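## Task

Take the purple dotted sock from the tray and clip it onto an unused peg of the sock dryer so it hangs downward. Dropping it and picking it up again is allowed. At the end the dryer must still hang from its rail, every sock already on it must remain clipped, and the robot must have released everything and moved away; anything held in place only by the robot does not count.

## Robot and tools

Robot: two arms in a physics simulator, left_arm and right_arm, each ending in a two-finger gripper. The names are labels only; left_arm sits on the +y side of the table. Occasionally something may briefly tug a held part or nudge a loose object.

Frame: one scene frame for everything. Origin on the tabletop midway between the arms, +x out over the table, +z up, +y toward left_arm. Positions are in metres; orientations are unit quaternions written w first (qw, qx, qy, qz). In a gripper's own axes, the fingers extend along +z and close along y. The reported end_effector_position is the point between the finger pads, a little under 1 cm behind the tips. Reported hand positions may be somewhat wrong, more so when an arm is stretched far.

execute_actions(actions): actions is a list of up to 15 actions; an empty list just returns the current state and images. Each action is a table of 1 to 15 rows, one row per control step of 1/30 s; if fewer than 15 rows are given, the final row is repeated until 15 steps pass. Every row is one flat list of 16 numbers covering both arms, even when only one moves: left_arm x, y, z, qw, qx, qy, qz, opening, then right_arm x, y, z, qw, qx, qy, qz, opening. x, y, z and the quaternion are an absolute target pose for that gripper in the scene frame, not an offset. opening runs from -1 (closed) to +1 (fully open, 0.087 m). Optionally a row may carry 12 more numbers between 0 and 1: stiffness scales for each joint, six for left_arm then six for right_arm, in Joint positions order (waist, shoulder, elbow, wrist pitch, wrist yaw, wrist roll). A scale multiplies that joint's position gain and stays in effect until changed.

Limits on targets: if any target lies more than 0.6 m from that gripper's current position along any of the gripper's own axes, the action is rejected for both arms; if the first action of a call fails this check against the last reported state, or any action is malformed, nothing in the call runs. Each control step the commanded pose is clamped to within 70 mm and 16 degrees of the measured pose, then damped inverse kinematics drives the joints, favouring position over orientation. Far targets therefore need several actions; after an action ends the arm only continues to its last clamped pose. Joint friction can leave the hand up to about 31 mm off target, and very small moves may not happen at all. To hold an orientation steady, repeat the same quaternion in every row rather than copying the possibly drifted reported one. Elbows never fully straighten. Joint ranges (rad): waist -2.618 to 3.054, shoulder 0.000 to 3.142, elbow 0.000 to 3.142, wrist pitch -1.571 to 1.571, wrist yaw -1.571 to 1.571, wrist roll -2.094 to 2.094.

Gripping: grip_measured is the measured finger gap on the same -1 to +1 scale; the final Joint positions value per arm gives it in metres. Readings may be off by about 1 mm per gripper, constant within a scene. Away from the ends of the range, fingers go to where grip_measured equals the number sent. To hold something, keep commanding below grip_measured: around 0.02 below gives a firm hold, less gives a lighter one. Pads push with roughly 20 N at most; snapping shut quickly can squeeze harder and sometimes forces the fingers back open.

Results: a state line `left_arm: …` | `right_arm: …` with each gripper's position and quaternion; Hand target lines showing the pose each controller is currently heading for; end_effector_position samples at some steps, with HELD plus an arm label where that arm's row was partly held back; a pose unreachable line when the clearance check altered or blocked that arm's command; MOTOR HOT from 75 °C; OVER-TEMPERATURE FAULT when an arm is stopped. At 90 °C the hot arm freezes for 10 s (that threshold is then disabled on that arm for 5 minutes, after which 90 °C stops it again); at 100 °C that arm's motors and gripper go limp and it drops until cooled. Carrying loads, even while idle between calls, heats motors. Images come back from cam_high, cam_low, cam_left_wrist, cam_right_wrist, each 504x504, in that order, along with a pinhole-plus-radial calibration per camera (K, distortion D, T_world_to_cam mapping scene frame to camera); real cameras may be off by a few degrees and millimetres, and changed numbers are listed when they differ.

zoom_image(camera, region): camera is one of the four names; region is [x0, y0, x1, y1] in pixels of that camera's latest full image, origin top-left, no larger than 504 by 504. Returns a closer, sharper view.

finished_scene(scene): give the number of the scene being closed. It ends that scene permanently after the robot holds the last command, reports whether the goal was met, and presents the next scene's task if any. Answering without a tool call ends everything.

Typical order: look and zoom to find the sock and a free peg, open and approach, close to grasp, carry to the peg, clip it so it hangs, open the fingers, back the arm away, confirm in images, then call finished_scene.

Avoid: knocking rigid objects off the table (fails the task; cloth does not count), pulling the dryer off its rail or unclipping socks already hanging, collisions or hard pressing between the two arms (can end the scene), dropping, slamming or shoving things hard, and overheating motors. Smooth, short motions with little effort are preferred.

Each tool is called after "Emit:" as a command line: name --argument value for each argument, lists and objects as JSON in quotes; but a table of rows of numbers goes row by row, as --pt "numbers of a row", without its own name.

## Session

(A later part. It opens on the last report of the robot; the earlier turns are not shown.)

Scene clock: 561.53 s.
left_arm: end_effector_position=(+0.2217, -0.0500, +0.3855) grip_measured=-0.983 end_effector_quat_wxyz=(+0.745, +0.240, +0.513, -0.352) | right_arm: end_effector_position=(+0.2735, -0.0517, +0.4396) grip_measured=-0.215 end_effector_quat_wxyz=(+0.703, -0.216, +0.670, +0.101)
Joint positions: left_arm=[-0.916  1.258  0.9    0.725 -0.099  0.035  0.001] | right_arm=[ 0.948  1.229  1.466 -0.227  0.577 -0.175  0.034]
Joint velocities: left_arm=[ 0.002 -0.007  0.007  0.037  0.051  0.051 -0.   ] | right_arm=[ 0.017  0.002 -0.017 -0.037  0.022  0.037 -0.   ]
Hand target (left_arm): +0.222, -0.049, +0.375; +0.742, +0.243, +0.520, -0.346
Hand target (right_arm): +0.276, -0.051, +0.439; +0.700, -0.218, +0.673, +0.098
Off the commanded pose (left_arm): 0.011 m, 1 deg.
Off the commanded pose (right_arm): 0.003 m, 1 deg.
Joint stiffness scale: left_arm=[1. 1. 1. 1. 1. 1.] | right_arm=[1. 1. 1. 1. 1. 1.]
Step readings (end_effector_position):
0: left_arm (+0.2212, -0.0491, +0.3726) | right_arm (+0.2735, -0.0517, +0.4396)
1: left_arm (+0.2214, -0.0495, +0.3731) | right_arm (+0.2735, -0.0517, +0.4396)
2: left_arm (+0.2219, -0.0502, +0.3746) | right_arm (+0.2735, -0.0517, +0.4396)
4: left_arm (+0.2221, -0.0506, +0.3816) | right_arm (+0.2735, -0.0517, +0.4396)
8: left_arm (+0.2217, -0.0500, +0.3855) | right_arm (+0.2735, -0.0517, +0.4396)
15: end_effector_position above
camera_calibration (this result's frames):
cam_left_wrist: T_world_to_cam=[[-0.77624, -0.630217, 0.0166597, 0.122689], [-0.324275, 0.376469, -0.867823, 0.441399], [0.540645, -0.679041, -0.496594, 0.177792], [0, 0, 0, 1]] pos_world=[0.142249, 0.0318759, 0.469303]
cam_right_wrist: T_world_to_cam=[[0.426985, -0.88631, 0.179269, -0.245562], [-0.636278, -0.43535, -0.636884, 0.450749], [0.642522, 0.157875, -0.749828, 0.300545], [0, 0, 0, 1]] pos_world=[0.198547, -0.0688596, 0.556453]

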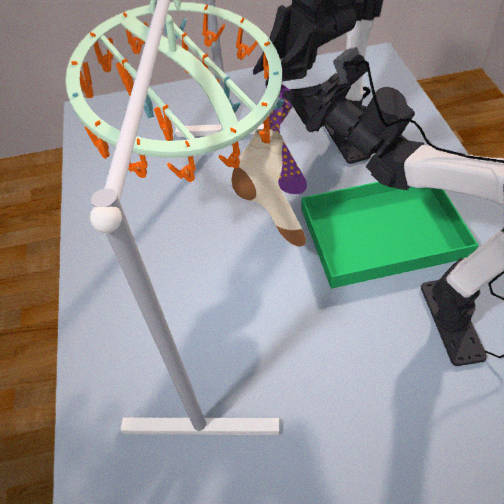

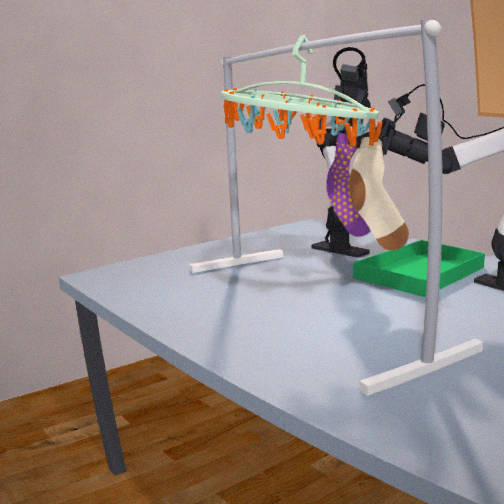

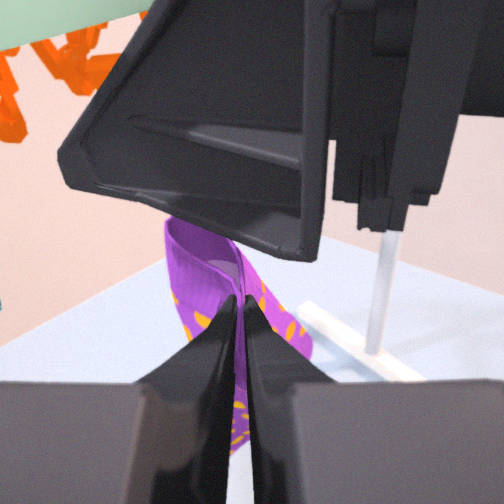

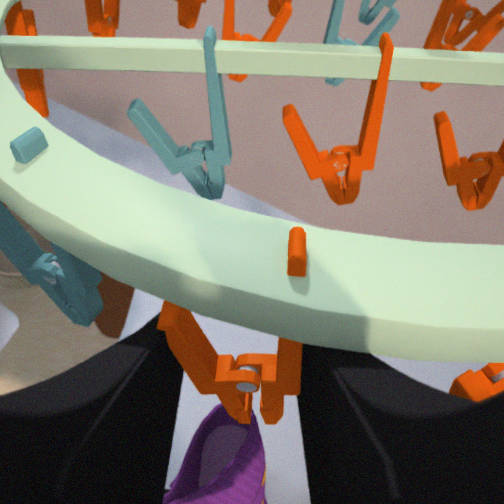

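Emit:
execute_actions --actions '[[[0.2225,-0.048,0.403,0.742,0.243,0.52,-0.346,-1,0.276,-0.051,0.439,0.700,-0.218,0.6725,0.098,-0.65],[0.2225,-0.048,0.403,0.742,0.243,0.52,-0.346,-1,0.276,-0.051,0.439,0.700,-0.218,0.6725,0.098,-0.65],[0.2225,-0.048,0.403,0.742,0.243,0.52,-0.346,-1,0.276,-0.051,0.439,0.700,-0.218,0.6725,0.098,-0.65],[0.2225,-0.048,0.403,0.742,0.243,0.52,-0.346,-1,0.276,-0.051,0.439,0.700,-0.218,0.6725,0.098,-0.65],[0.2217,-0.05,0.388,0.742,0.243,0.52,-0.346,-1,0.276,-0.051,0.439,0.700,-0.218,0.6725,0.098,-0.65]]]'

Emit:
zoom_image --camera "cam_right_wrist" --region '[140,330,340,504]'

Scene clock: 575.07 s.
left_arm: end_effector_position=(+0.2222, -0.0504, +0.3993) grip_measured=-0.983 end_effector_quat_wxyz=(+0.746, +0.239, +0.512, -0.352) | right_arm: end_effector_position=(+0.2735, -0.0517, +0.4396) grip_measured=-0.215 end_effector_quat_wxyz=(+0.703, -0.216, +0.670, +0.101)
Joint positions: left_arm=[-0.916  1.256  0.95   0.677 -0.1    0.035  0.001] | right_arm=[ 0.948  1.229  1.466 -0.227  0.577 -0.175  0.034]
Joint velocities: left_arm=[ 0.007  0.022 -0.007  0.139 -0.022  0.037 -0.001] | right_arm=[-0.007  0.017 -0.007  0.022  0.007  0.022 -0.   ]
Hand target (left_arm): +0.222, -0.050, +0.388; +0.742, +0.243, +0.520, -0.346
Hand target (right_arm): +0.276, -0.051, +0.439; +0.700, -0.218, +0.673, +0.098
Off the commanded pose (left_arm): 0.011 m, 1 deg.
Off the commanded pose (right_arm): 0.003 m, 1 deg.
Joint stiffness scale: left_arm=[1. 1. 1. 1. 1. 1.] | right_arm=[1. 1. 1. 1. 1. 1.]
Step readings (end_effector_position):
0: left_arm (+0.2217, -0.0500, +0.3855) | right_arm (+0.2735, -0.0517, +0.4396)
1: left_arm (+0.2220, -0.0504, +0.3859) | right_arm (+0.2735, -0.0517, +0.4396)
2: left_arm (+0.2224, -0.0510, +0.3877) | right_arm (+0.2735, -0.0517, +0.4396)
4: left_arm (+0.2226, -0.0512, +0.3954) | right_arm (+0.2735, -0.0517, +0.4396)
8: left_arm (+0.2221, -0.0504, +0.3993) | right_arm (+0.2735, -0.0517, +0.4396)
15: end_effector_position above
camera_calibration (this result's frames):
cam_left_wrist: T_world_to_cam=[[-0.775827, -0.630707, 0.0173357, 0.12215], [-0.322723, 0.37307, -0.869867, 0.454004], [0.542164, -0.680461, -0.492982, 0.182303], [0, 0, 0, 1]] pos_world=[0.142447, 0.0317159, 0.482678]
cam_right_wrist: T_world_to_cam=[[0.426985, -0.88631, 0.179269, -0.245562], [-0.636278, -0.43535, -0.636884, 0.450749], [0.642522, 0.157875, -0.749828, 0.300545], [0, 0, 0, 1]] pos_world=[0.198547, -0.0688596, 0.556453]

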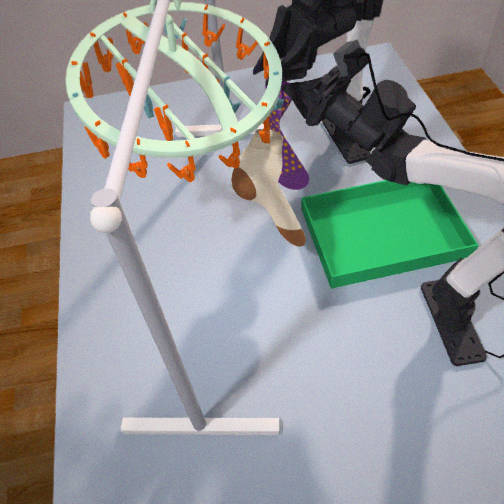

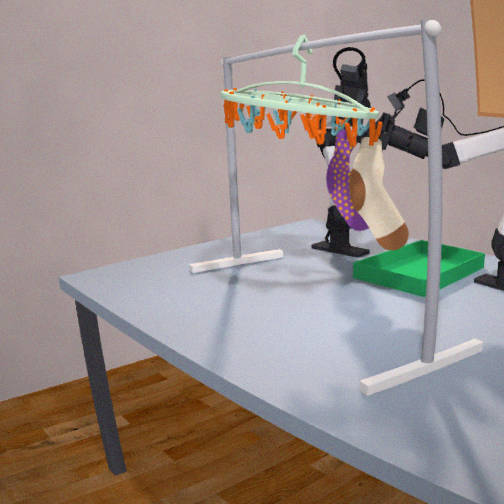

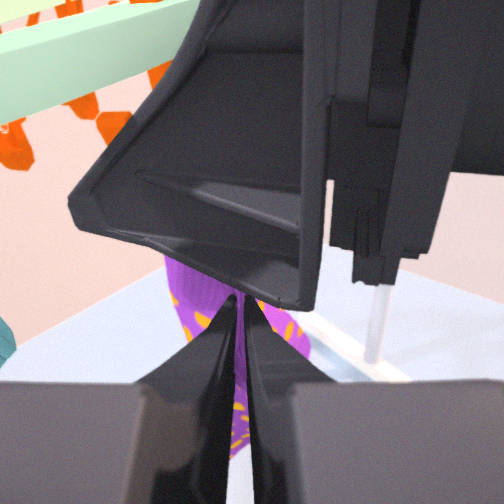

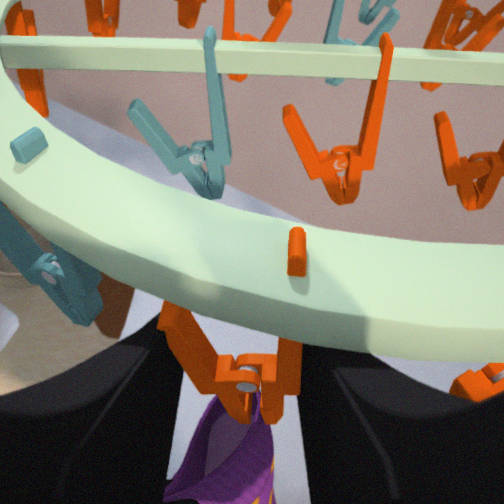

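Region (140, 330, 340, 504) of cam_right_wrist's 504x504 image, scaled by 2.520, with more detail than that image has; it fills the top 438 rows of this view, and the rest is white.

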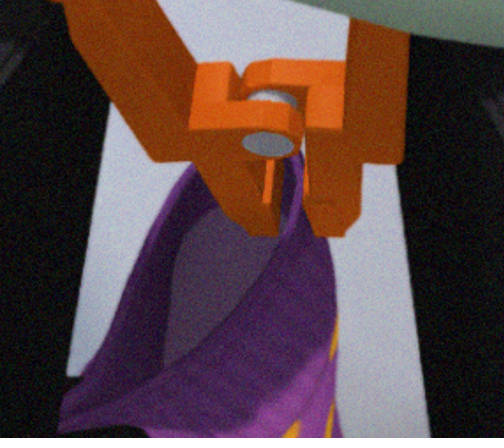

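Emit:
execute_actions --actions '[[[0.2225,-0.049,0.415,0.742,0.243,0.52,-0.346,-1,0.276,-0.051,0.439,0.700,-0.218,0.6725,0.098,-0.65],[0.2225,-0.049,0.415,0.742,0.243,0.52,-0.346,-1,0.276,-0.051,0.439,0.700,-0.218,0.6725,0.098,-0.65],[0.2225,-0.049,0.415,0.742,0.243,0.52,-0.346,-1,0.276,-0.051,0.439,0.700,-0.218,0.6725,0.098,-0.65],[0.2222,-0.05,0.40,0.742,0.243,0.52,-0.346,-1,0.276,-0.051,0.439,0.700,-0.218,0.6725,0.098,-0.65]]]'

Emit:
zoom_image --camera "cam_right_wrist" --region '[140,330,340,504]'

Emit:
zoom_image --camera "cam_low" --region '[300,90,400,190]'

Scene clock: 585.67 s.
left_arm: end_effector_position=(+0.2228, -0.0509, +0.4064) grip_measured=-0.983 end_effector_quat_wxyz=(+0.744, +0.241, +0.516, -0.350) | right_arm: end_effector_position=(+0.2733, -0.0520, +0.4416) grip_measured=-0.219 end_effector_quat_wxyz=(+0.704, -0.214, +0.669, +0.102)
Joint positions: left_arm=[-0.916  1.256  0.989  0.627 -0.101  0.035  0.001] | right_arm=[ 0.948  1.229  1.471 -0.226  0.577 -0.174  0.034]
Joint velocities: left_arm=[-0.022 -0.007 -0.002 -0.037 -0.007  0.022 -0.001] | right_arm=[ 0.017  0.022 -0.007  0.037 -0.007  0.037 -0.001]
Hand target (left_arm): +0.222, -0.050, +0.400; +0.742, +0.243, +0.520, -0.346
Hand target (right_arm): +0.276, -0.051, +0.439; +0.700, -0.218, +0.673, +0.098
Off the commanded pose (left_arm): 0.007 m, 1 deg.
Off the commanded pose (right_arm): 0.004 m, 1 deg.
Joint stiffness scale: left_arm=[1. 1. 1. 1. 1. 1.] | right_arm=[1. 1. 1. 1. 1. 1.]
Step readings (end_effector_position):
0: left_arm (+0.2222, -0.0504, +0.3993) | right_arm (+0.2735, -0.0517, +0.4396)
1: left_arm (+0.2224, -0.0507, +0.3999) | right_arm (+0.2735, -0.0517, +0.4396)
2: left_arm (+0.2227, -0.0512, +0.4017) | right_arm (+0.2735, -0.0517, +0.4396)
4: left_arm (+0.2229, -0.0510, +0.4058) | right_arm (+0.2734, -0.0519, +0.4411)
8: left_arm (+0.2229, -0.0509, +0.4063) | right_arm (+0.2733, -0.0520, +0.4416)
15: end_effector_position above
camera_calibration (this result's frames):
cam_left_wrist: T_world_to_cam=[[-0.774735, -0.632072, 0.01645, 0.122279], [-0.328776, 0.380488, -0.86437, 0.460073], [0.540085, -0.675066, -0.502587, 0.189736], [0, 0, 0, 1]] pos_world=[0.143521, 0.0303214, 0.491021]
cam_right_wrist: T_world_to_cam=[[0.426263, -0.887347, 0.175828, -0.244457], [-0.635029, -0.431956, -0.640432, 0.453216], [0.644235, 0.161336, -0.747617, 0.300926], [0, 0, 0, 1]] pos_world=[0.198141, -0.0696991, 0.558214]

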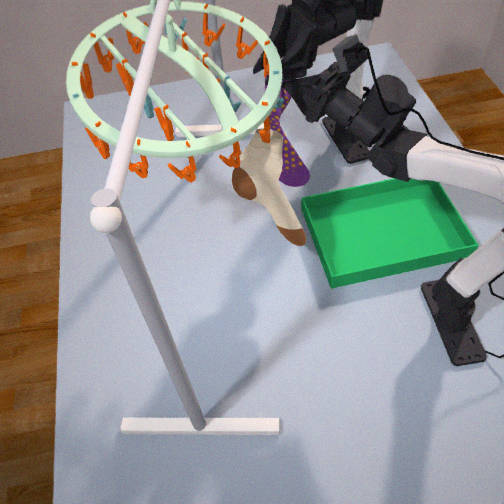

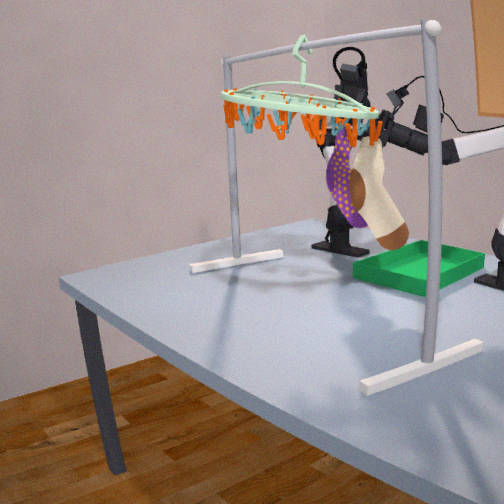

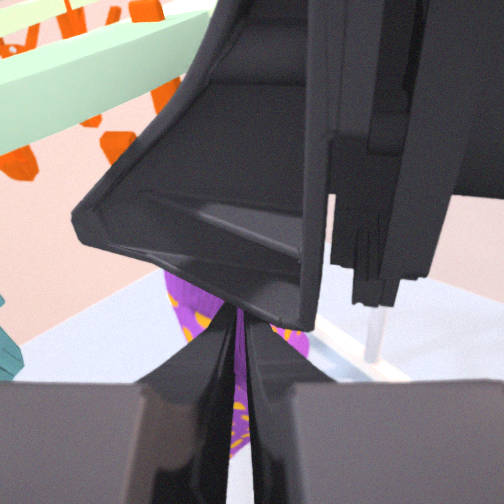

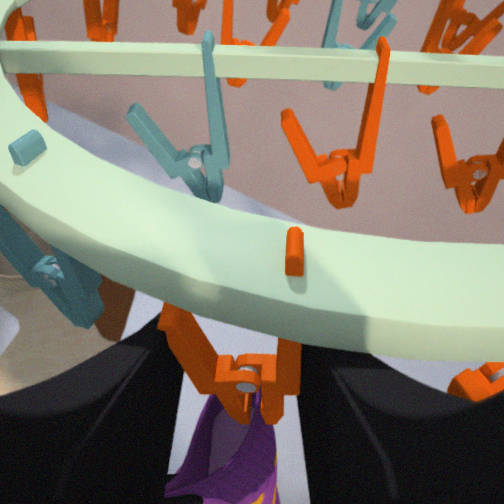

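Region (140, 330, 340, 504) of cam_right_wrist's 504x504 image, scaled by 2.520, with more detail than that image has; it fills the top 438 rows of this view, and the rest is white.

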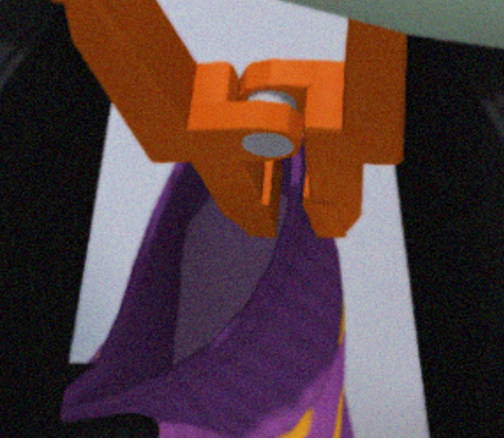

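Region (300, 90, 400, 190) of cam_low's 504x504 image, scaled by 5.040, with more detail than that image has.

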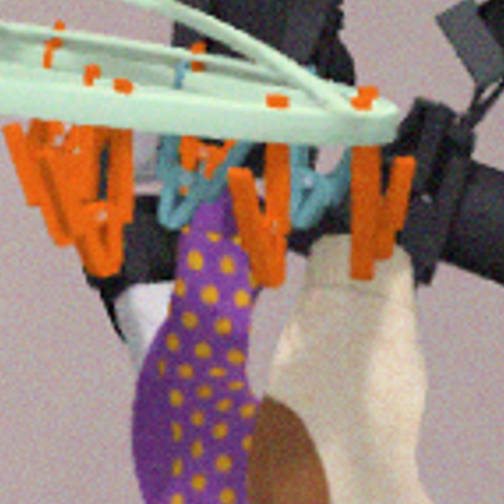

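Emit:
execute_actions --actions '[[[0.2222,-0.05,0.40,0.742,0.243,0.52,-0.346,-1,0.276,-0.051,0.439,0.700,-0.218,0.6725,0.098,-0.2],[0.2222,-0.05,0.40,0.742,0.243,0.52,-0.346,-1,0.276,-0.051,0.439,0.700,-0.218,0.6725,0.098,-0.15],[0.2222,-0.05,0.40,0.742,0.243,0.52,-0.346,-1,0.276,-0.051,0.439,0.700,-0.218,0.6725,0.098,-0.1],[0.2222,-0.05,0.40,0.742,0.243,0.52,-0.346,-1,0.276,-0.051,0.439,0.700,-0.218,0.6725,0.098,-0.05],[0.2222,-0.05,0.40,0.742,0.243,0.52,-0.346,-1,0.276,-0.051,0.439,0.700,-0.218,0.6725,0.098,0.0],[0.2222,-0.05,0.40,0.742,0.243,0.52,-0.346,-1,0.276,-0.051,0.439,0.700,-0.218,0.6725,0.098,0.05],[0.2222,-0.05,0.40,0.742,0.243,0.52,-0.346,-1,0.276,-0.051,0.439,0.700,-0.218,0.6725,0.098,0.12],[0.2222,-0.05,0.40,0.742,0.243,0.52,-0.346,-1,0.276,-0.051,0.439,0.700,-0.218,0.6725,0.098,0.2],[0.2222,-0.05,0.398,0.742,0.243,0.52,-0.346,-1,0.276,-0.051,0.439,0.700,-0.218,0.6725,0.098,0.3]]]'

Emit:
zoom_image --camera "cam_right_wrist" --region '[140,330,340,504]'

Scene clock: 595.23 s.
left_arm: end_effector_position=(+0.2249, -0.0499, +0.4007) grip_measured=-0.983 end_effector_quat_wxyz=(+0.742, +0.240, +0.523, -0.344) | right_arm: end_effector_position=(+0.2766, -0.0568, +0.4418) grip_measured=+0.299 end_effector_quat_wxyz=(+0.706, -0.207, +0.671, +0.093)
Joint positions: left_arm=[-0.916  1.256  0.98   0.622 -0.114  0.036  0.001] | right_arm=[ 0.94   1.229  1.471 -0.225  0.592 -0.178  0.057]
Joint velocities: left_arm=[-0.002 -0.002 -0.007 -0.007  0.007 -0.037  0.   ] | right_arm=[-0.012 -0.002  0.022  0.007 -0.066  0.007 -0.   ]
Hand target (left_arm): +0.222, -0.050, +0.398; +0.742, +0.243, +0.520, -0.346
Hand target (right_arm): +0.276, -0.051, +0.439; +0.700, -0.218, +0.673, +0.098
Off the commanded pose (left_arm): 0.004 m, 1 deg.
Off the commanded pose (right_arm): 0.006 m, 2 deg.
Joint stiffness scale: left_arm=[1. 1. 1. 1. 1. 1.] | right_arm=[1. 1. 1. 1. 1. 1.]
Step readings (end_effector_position):
0: left_arm (+0.2228, -0.0509, +0.4064) | right_arm (+0.2733, -0.0520, +0.4416)
1: left_arm (+0.2228, -0.0509, +0.4064) | right_arm (+0.2733, -0.0520, +0.4416)
2: left_arm (+0.2230, -0.0508, +0.4063) | right_arm (+0.2733, -0.0520, +0.4416)
4: left_arm (+0.2233, -0.0506, +0.4060) | right_arm (+0.2737, -0.0527, +0.4417)
8: left_arm (+0.2246, -0.0500, +0.4037) | right_arm (+0.2759, -0.0558, +0.4419)
15: end_effector_position above
camera_calibration (this result's frames):
cam_left_wrist: T_world_to_cam=[[-0.766859, -0.641545, 0.0186397, 0.121433], [-0.342589, 0.384604, -0.857154, 0.455874], [0.542734, -0.663702, -0.514723, 0.191251], [0, 0, 0, 1]] pos_world=[0.145501, 0.0295081, 0.486932]
cam_right_wrist: T_world_to_cam=[[0.405412, -0.896412, 0.179128, -0.246323], [-0.643397, -0.419009, -0.640681, 0.456533], [0.64937, 0.144489, -0.74662, 0.29698], [0, 0, 0, 1]] pos_world=[0.200745, -0.0724255, 0.558346]

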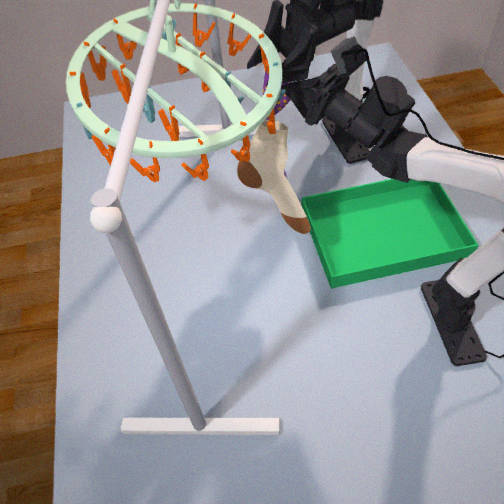

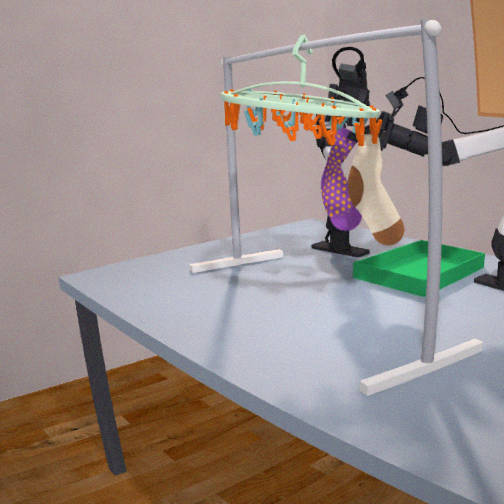

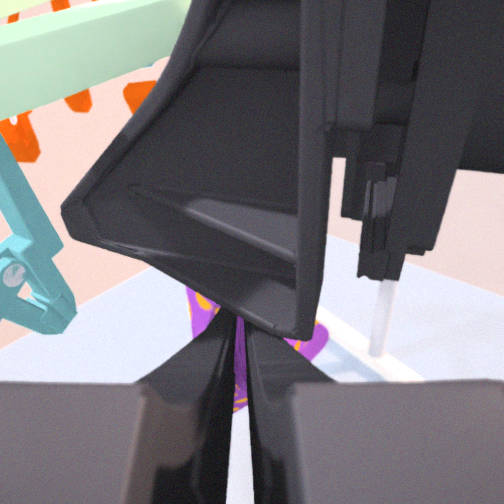

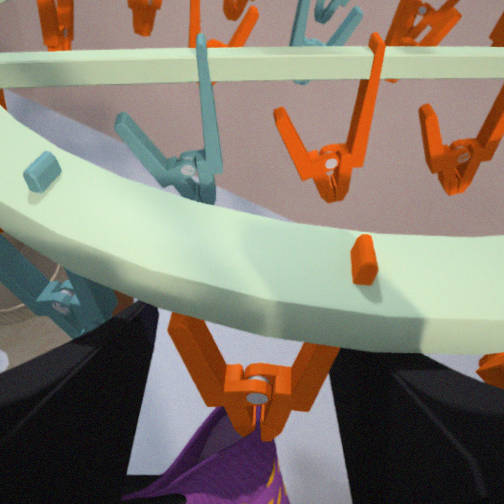

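Region (140, 330, 340, 504) of cam_right_wrist's 504x504 image, scaled by 2.520, with more detail than that image has; it fills the top 438 rows of this view, and the rest is white.

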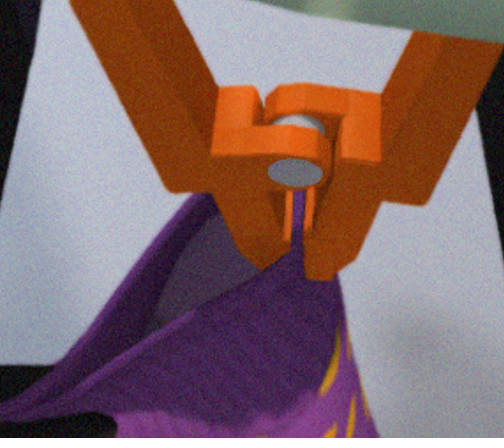

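Emit:
execute_actions --actions '[[[0.2245,-0.05,0.398,0.742,0.243,0.52,-0.346,-0.9,0.276,-0.055,0.439,0.700,-0.218,0.6725,0.098,0.3],[0.2245,-0.05,0.398,0.742,0.243,0.52,-0.346,-0.8,0.276,-0.055,0.439,0.700,-0.218,0.6725,0.098,0.3],[0.2245,-0.05,0.398,0.742,0.243,0.52,-0.346,-0.7,0.276,-0.055,0.439,0.700,-0.218,0.6725,0.098,0.3],[0.2245,-0.05,0.395,0.742,0.243,0.52,-0.346,-0.6,0.276,-0.055,0.439,0.700,-0.218,0.6725,0.098,0.3],[0.2245,-0.05,0.39,0.742,0.243,0.52,-0.346,-0.5,0.276,-0.055,0.439,0.700,-0.218,0.6725,0.098,0.3],[0.2245,-0.05,0.385,0.742,0.243,0.52,-0.346,-0.4,0.276,-0.055,0.439,0.700,-0.218,0.6725,0.098,0.3],[0.222,-0.047,0.38,0.742,0.243,0.52,-0.346,-0.3,0.276,-0.055,0.439,0.700,-0.218,0.6725,0.098,0.3],[0.218,-0.042,0.375,0.742,0.243,0.52,-0.346,-0.2,0.276,-0.055,0.439,0.700,-0.218,0.6725,0.098,0.3],[0.213,-0.036,0.37,0.742,0.243,0.52,-0.346,-0.1,0.276,-0.055,0.439,0.700,-0.218,0.6725,0.098,0.3],[0.207,-0.029,0.365,0.742,0.243,0.52,-0.346,0,0.276,-0.055,0.439,0.700,-0.218,0.6725,0.098,0.3]],[[0.18,0.005,0.35,0.742,0.243,0.52,-0.346,0,0.262,-0.063,0.437,0.700,-0.218,0.6725,0.098,0.3],[0.18,0.005,0.35,0.742,0.243,0.52,-0.346,0,0.255,-0.066,0.437,0.700,-0.218,0.6725,0.098,0.3],[0.18,0.005,0.35,0.742,0.243,0.52,-0.346,0,0.248,-0.07,0.437,0.700,-0.218,0.6725,0.098,0.3],[0.18,0.005,0.35,0.742,0.243,0.52,-0.346,0,0.24,-0.074,0.437,0.700,-0.218,0.6725,0.098,0.3],[0.17,0.02,0.35,0.742,0.243,0.52,-0.346,0,0.23,-0.079,0.437,0.700,-0.218,0.6725,0.098,0.3],[0.16,0.035,0.35,0.742,0.243,0.52,-0.346,0,0.22,-0.084,0.437,0.700,-0.218,0.6725,0.098,0.3],[0.15,0.05,0.35,0.742,0.243,0.52,-0.346,0,0.21,-0.089,0.437,0.700,-0.218,0.6725,0.098,0.3]]]'

Scene clock: 609.40 s.
left_arm: end_effector_position=(+0.1485, +0.0555, +0.3806) grip_measured=+0.000 end_effector_quat_wxyz=(+0.764, +0.221, +0.484, -0.365) | right_arm: end_effector_position=(+0.2105, -0.0852, +0.4542) grip_measured=+0.300 end_effector_quat_wxyz=(+0.712, -0.209, +0.659, +0.123)
Joint positions: left_arm=[-0.937  0.684  0.56   0.578 -0.119  0.041  0.044] | right_arm=[ 1.146  1.036  1.396 -0.299  0.75  -0.177  0.057]
Joint velocities: left_arm=[-0.032  0.002 -0.017 -0.271  0.051 -0.066  0.   ] | right_arm=[ 0.017 -0.007 -0.056 -0.095  0.154  0.022  0.   ]
Hand target (left_arm): +0.151, +0.050, +0.350; +0.743, +0.243, +0.519, -0.347
Hand target (right_arm): +0.211, -0.088, +0.437; +0.701, -0.219, +0.672, +0.098
Off the commanded pose (left_arm): 0.031 m, 6 deg.
Off the commanded pose (right_arm): 0.018 m, 4 deg.
Joint stiffness scale: left_arm=[1. 1. 1. 1. 1. 1.] | right_arm=[1. 1. 1. 1. 1. 1.]
Step readings (end_effector_position; steps 1 to 15: 1st action; 16 to 30: 2nd action):
0: left_arm (+0.2249, -0.0499, +0.4007) | right_arm (+0.2766, -0.0568, +0.4418)
1: left_arm (+0.2249, -0.0499, +0.4007) | right_arm (+0.2765, -0.0567, +0.4418)
2: left_arm (+0.2249, -0.0499, +0.4007) | right_arm (+0.2764, -0.0564, +0.4419)
4: left_arm (+0.2250, -0.0499, +0.4007) | right_arm (+0.2762, -0.0559, +0.4419)
8: left_arm (+0.2239, -0.0486, +0.3922) | right_arm (+0.2756, -0.0549, +0.4410)
15: left_arm (+0.2133, -0.0327, +0.3584) | right_arm (+0.2753, -0.0543, +0.4403)
16: left_arm (+0.2104, -0.0292, +0.3587) | right_arm (+0.2746, -0.0546, +0.4402)
17: left_arm (+0.2041, -0.0214, +0.3543) | right_arm (+0.2721, -0.0552, +0.4392)
19: left_arm (+0.1918, -0.0069, +0.3514) | right_arm (+0.2617, -0.0572, +0.4372)
23: left_arm (+0.1682, +0.0269, +0.3603) | right_arm (+0.2271, -0.0670, +0.4416)
30: end_effector_position above
camera_calibration (this result's frames):
cam_left_wrist: T_world_to_cam=[[-0.777232, -0.628587, 0.0280851, 0.128073], [-0.284969, 0.31186, -0.906386, 0.386097], [0.560984, -0.712476, -0.421515, 0.256874], [0, 0, 0, 1]] pos_world=[0.0654659, 0.143113, 0.454632]
cam_right_wrist: T_world_to_cam=[[0.446192, -0.88282, 0.146771, -0.239883], [-0.614801, -0.421549, -0.666571, 0.41555], [0.650333, 0.207183, -0.73085, 0.351173], [0, 0, 0, 1]] pos_world=[0.134135, -0.109356, 0.568856]

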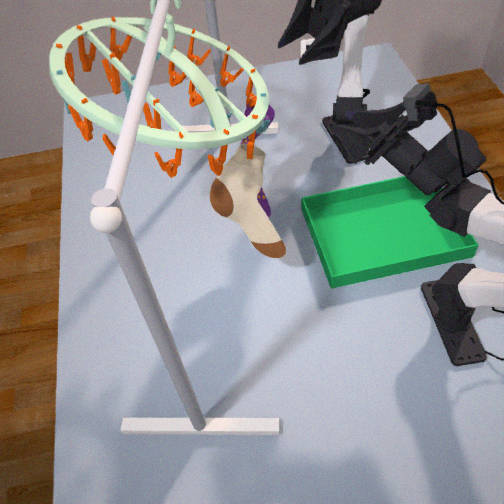

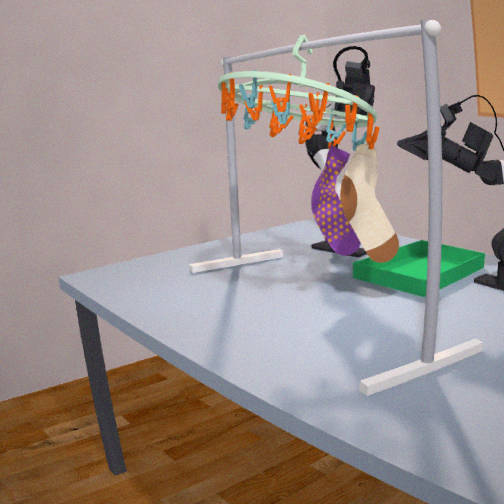

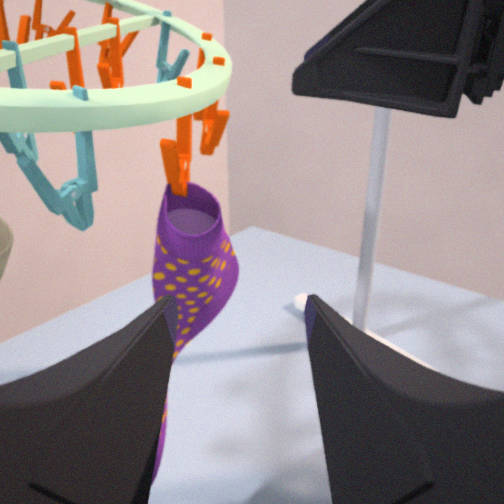

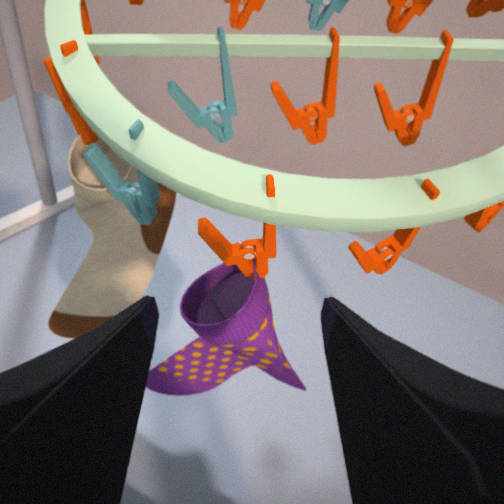

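Clipped. Move clear and let it settle.

Emit:
execute_actions --actions '[[[0.13,0.12,0.36,0.742,0.243,0.52,-0.346,0,0.16,-0.13,0.40,0.689,-0.159,0.689,0.159,0.3]],[[0.12,0.17,0.36,0.742,0.243,0.52,-0.346,0,0.13,-0.15,0.36,0.689,-0.159,0.689,0.159,0.3]],[[0.12,0.17,0.36,0.742,0.243,0.52,-0.346,0,0.13,-0.15,0.36,0.689,-0.159,0.689,0.159,0.3]]]'

Scene clock: 617.33 s.
left_arm: end_effector_position=(+0.1166, +0.1745, +0.3699) grip_measured=+0.000 end_effector_quat_wxyz=(+0.760, +0.234, +0.515, -0.320) | right_arm: end_effector_position=(+0.1300, -0.1449, +0.3634) grip_measured=+0.300 end_effector_quat_wxyz=(+0.688, -0.162, +0.690, +0.157)
Joint positions: left_arm=[ 0.136  0.182  0.555  0.18   0.812 -0.393  0.044] | right_arm=[ 1.71   0.659  0.969 -0.329  1.338  0.012  0.057]
Joint velocities: left_arm=[ 0.168  0.105 -0.11   0.432  0.33  -0.256 -0.001] | right_arm=[-0.002 -0.002  0.002 -0.007 -0.037 -0.051  0.001]
Hand target (left_arm): +0.119, +0.170, +0.360; +0.743, +0.240, +0.523, -0.341
Hand target (right_arm): +0.130, -0.150, +0.360; +0.689, -0.159, +0.689, +0.159
Off the commanded pose (left_arm): 0.011 m, 4 deg.
Off the commanded pose (right_arm): 0.006 m, 0 deg.
Joint stiffness scale: left_arm=[1. 1. 1. 1. 1. 1.] | right_arm=[1. 1. 1. 1. 1. 1.]
Step readings (end_effector_position; steps 1 to 15: 1st action; 16 to 30: 2nd action; 31 to 45: 3rd action):
0: left_arm (+0.1507, +0.0526, +0.3665) | right_arm (+0.2123, -0.0891, +0.4487)
1: left_arm (+0.1498, +0.0572, +0.3656) | right_arm (+0.2087, -0.0899, +0.4455)
2: left_arm (+0.1498, +0.0698, +0.3619) | right_arm (+0.1997, -0.0924, +0.4334)
4: left_arm (+0.1439, +0.0995, +0.3719) | right_arm (+0.1817, -0.1030, +0.4133)
8: left_arm (+0.1311, +0.1299, +0.3904) | right_arm (+0.1619, -0.1188, +0.4096)
15: left_arm (+0.1335, +0.1249, +0.3681) | right_arm (+0.1603, -0.1254, +0.4069)
16: left_arm (+0.1335, +0.1280, +0.3655) | right_arm (+0.1578, -0.1259, +0.4034)
17: left_arm (+0.1363, +0.1395, +0.3622) | right_arm (+0.1504, -0.1260, +0.3933)
19: left_arm (+0.1353, +0.1619, +0.3664) | right_arm (+0.1389, -0.1289, +0.3743)
23: left_arm (+0.1297, +0.1801, +0.3740) | right_arm (+0.1278, -0.1332, +0.3639)
30: left_arm (+0.1305, +0.1824, +0.3645) | right_arm (+0.1294, -0.1414, +0.3629)
31: left_arm (+0.1299, +0.1823, +0.3639) | right_arm (+0.1296, -0.1421, +0.3630)
32: left_arm (+0.1293, +0.1823, +0.3636) | right_arm (+0.1294, -0.1425, +0.3630)
34: left_arm (+0.1275, +0.1818, +0.3638) | right_arm (+0.1293, -0.1431, +0.3632)
38: left_arm (+0.1220, +0.1795, +0.3671) | right_arm (+0.1297, -0.1443, +0.3633)
45: end_effector_position above
camera_calibration (this result's frames):
cam_left_wrist: T_world_to_cam=[[-0.733391, -0.679697, -0.0122805, 0.197146], [-0.32729, 0.368863, -0.869955, 0.311697], [0.595835, -0.633997, -0.492978, 0.363702], [0, 0, 0, 1]] pos_world=[0.0298941, 0.249612, 0.452881]
cam_right_wrist: T_world_to_cam=[[0.436272, -0.899643, 0.0175953, -0.197596], [-0.689134, -0.346634, -0.636348, 0.289854], [0.578585, 0.265495, -0.771202, 0.38198], [0, 0, 0, 1]] pos_world=[0.0649459, -0.178707, 0.482508]

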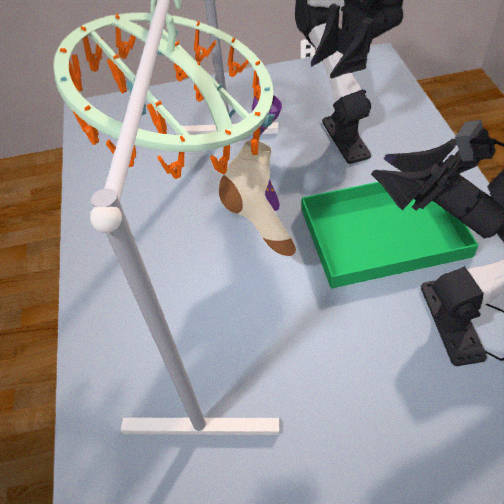

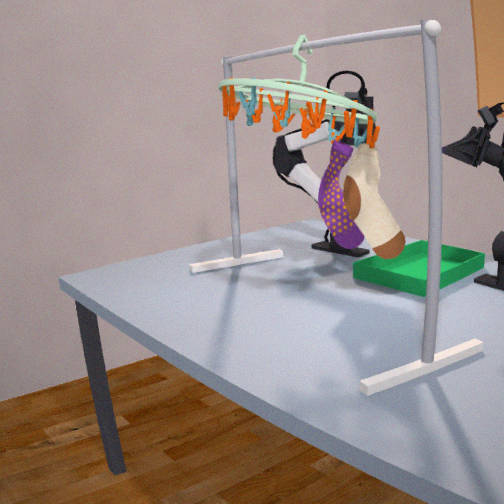

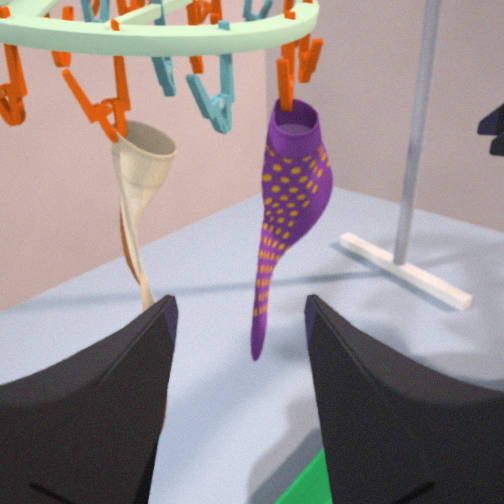

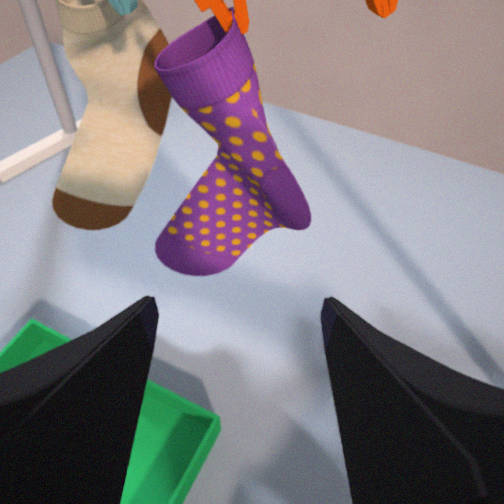

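Emit:
finished_scene --scene 2

The scene is finished: the task was done.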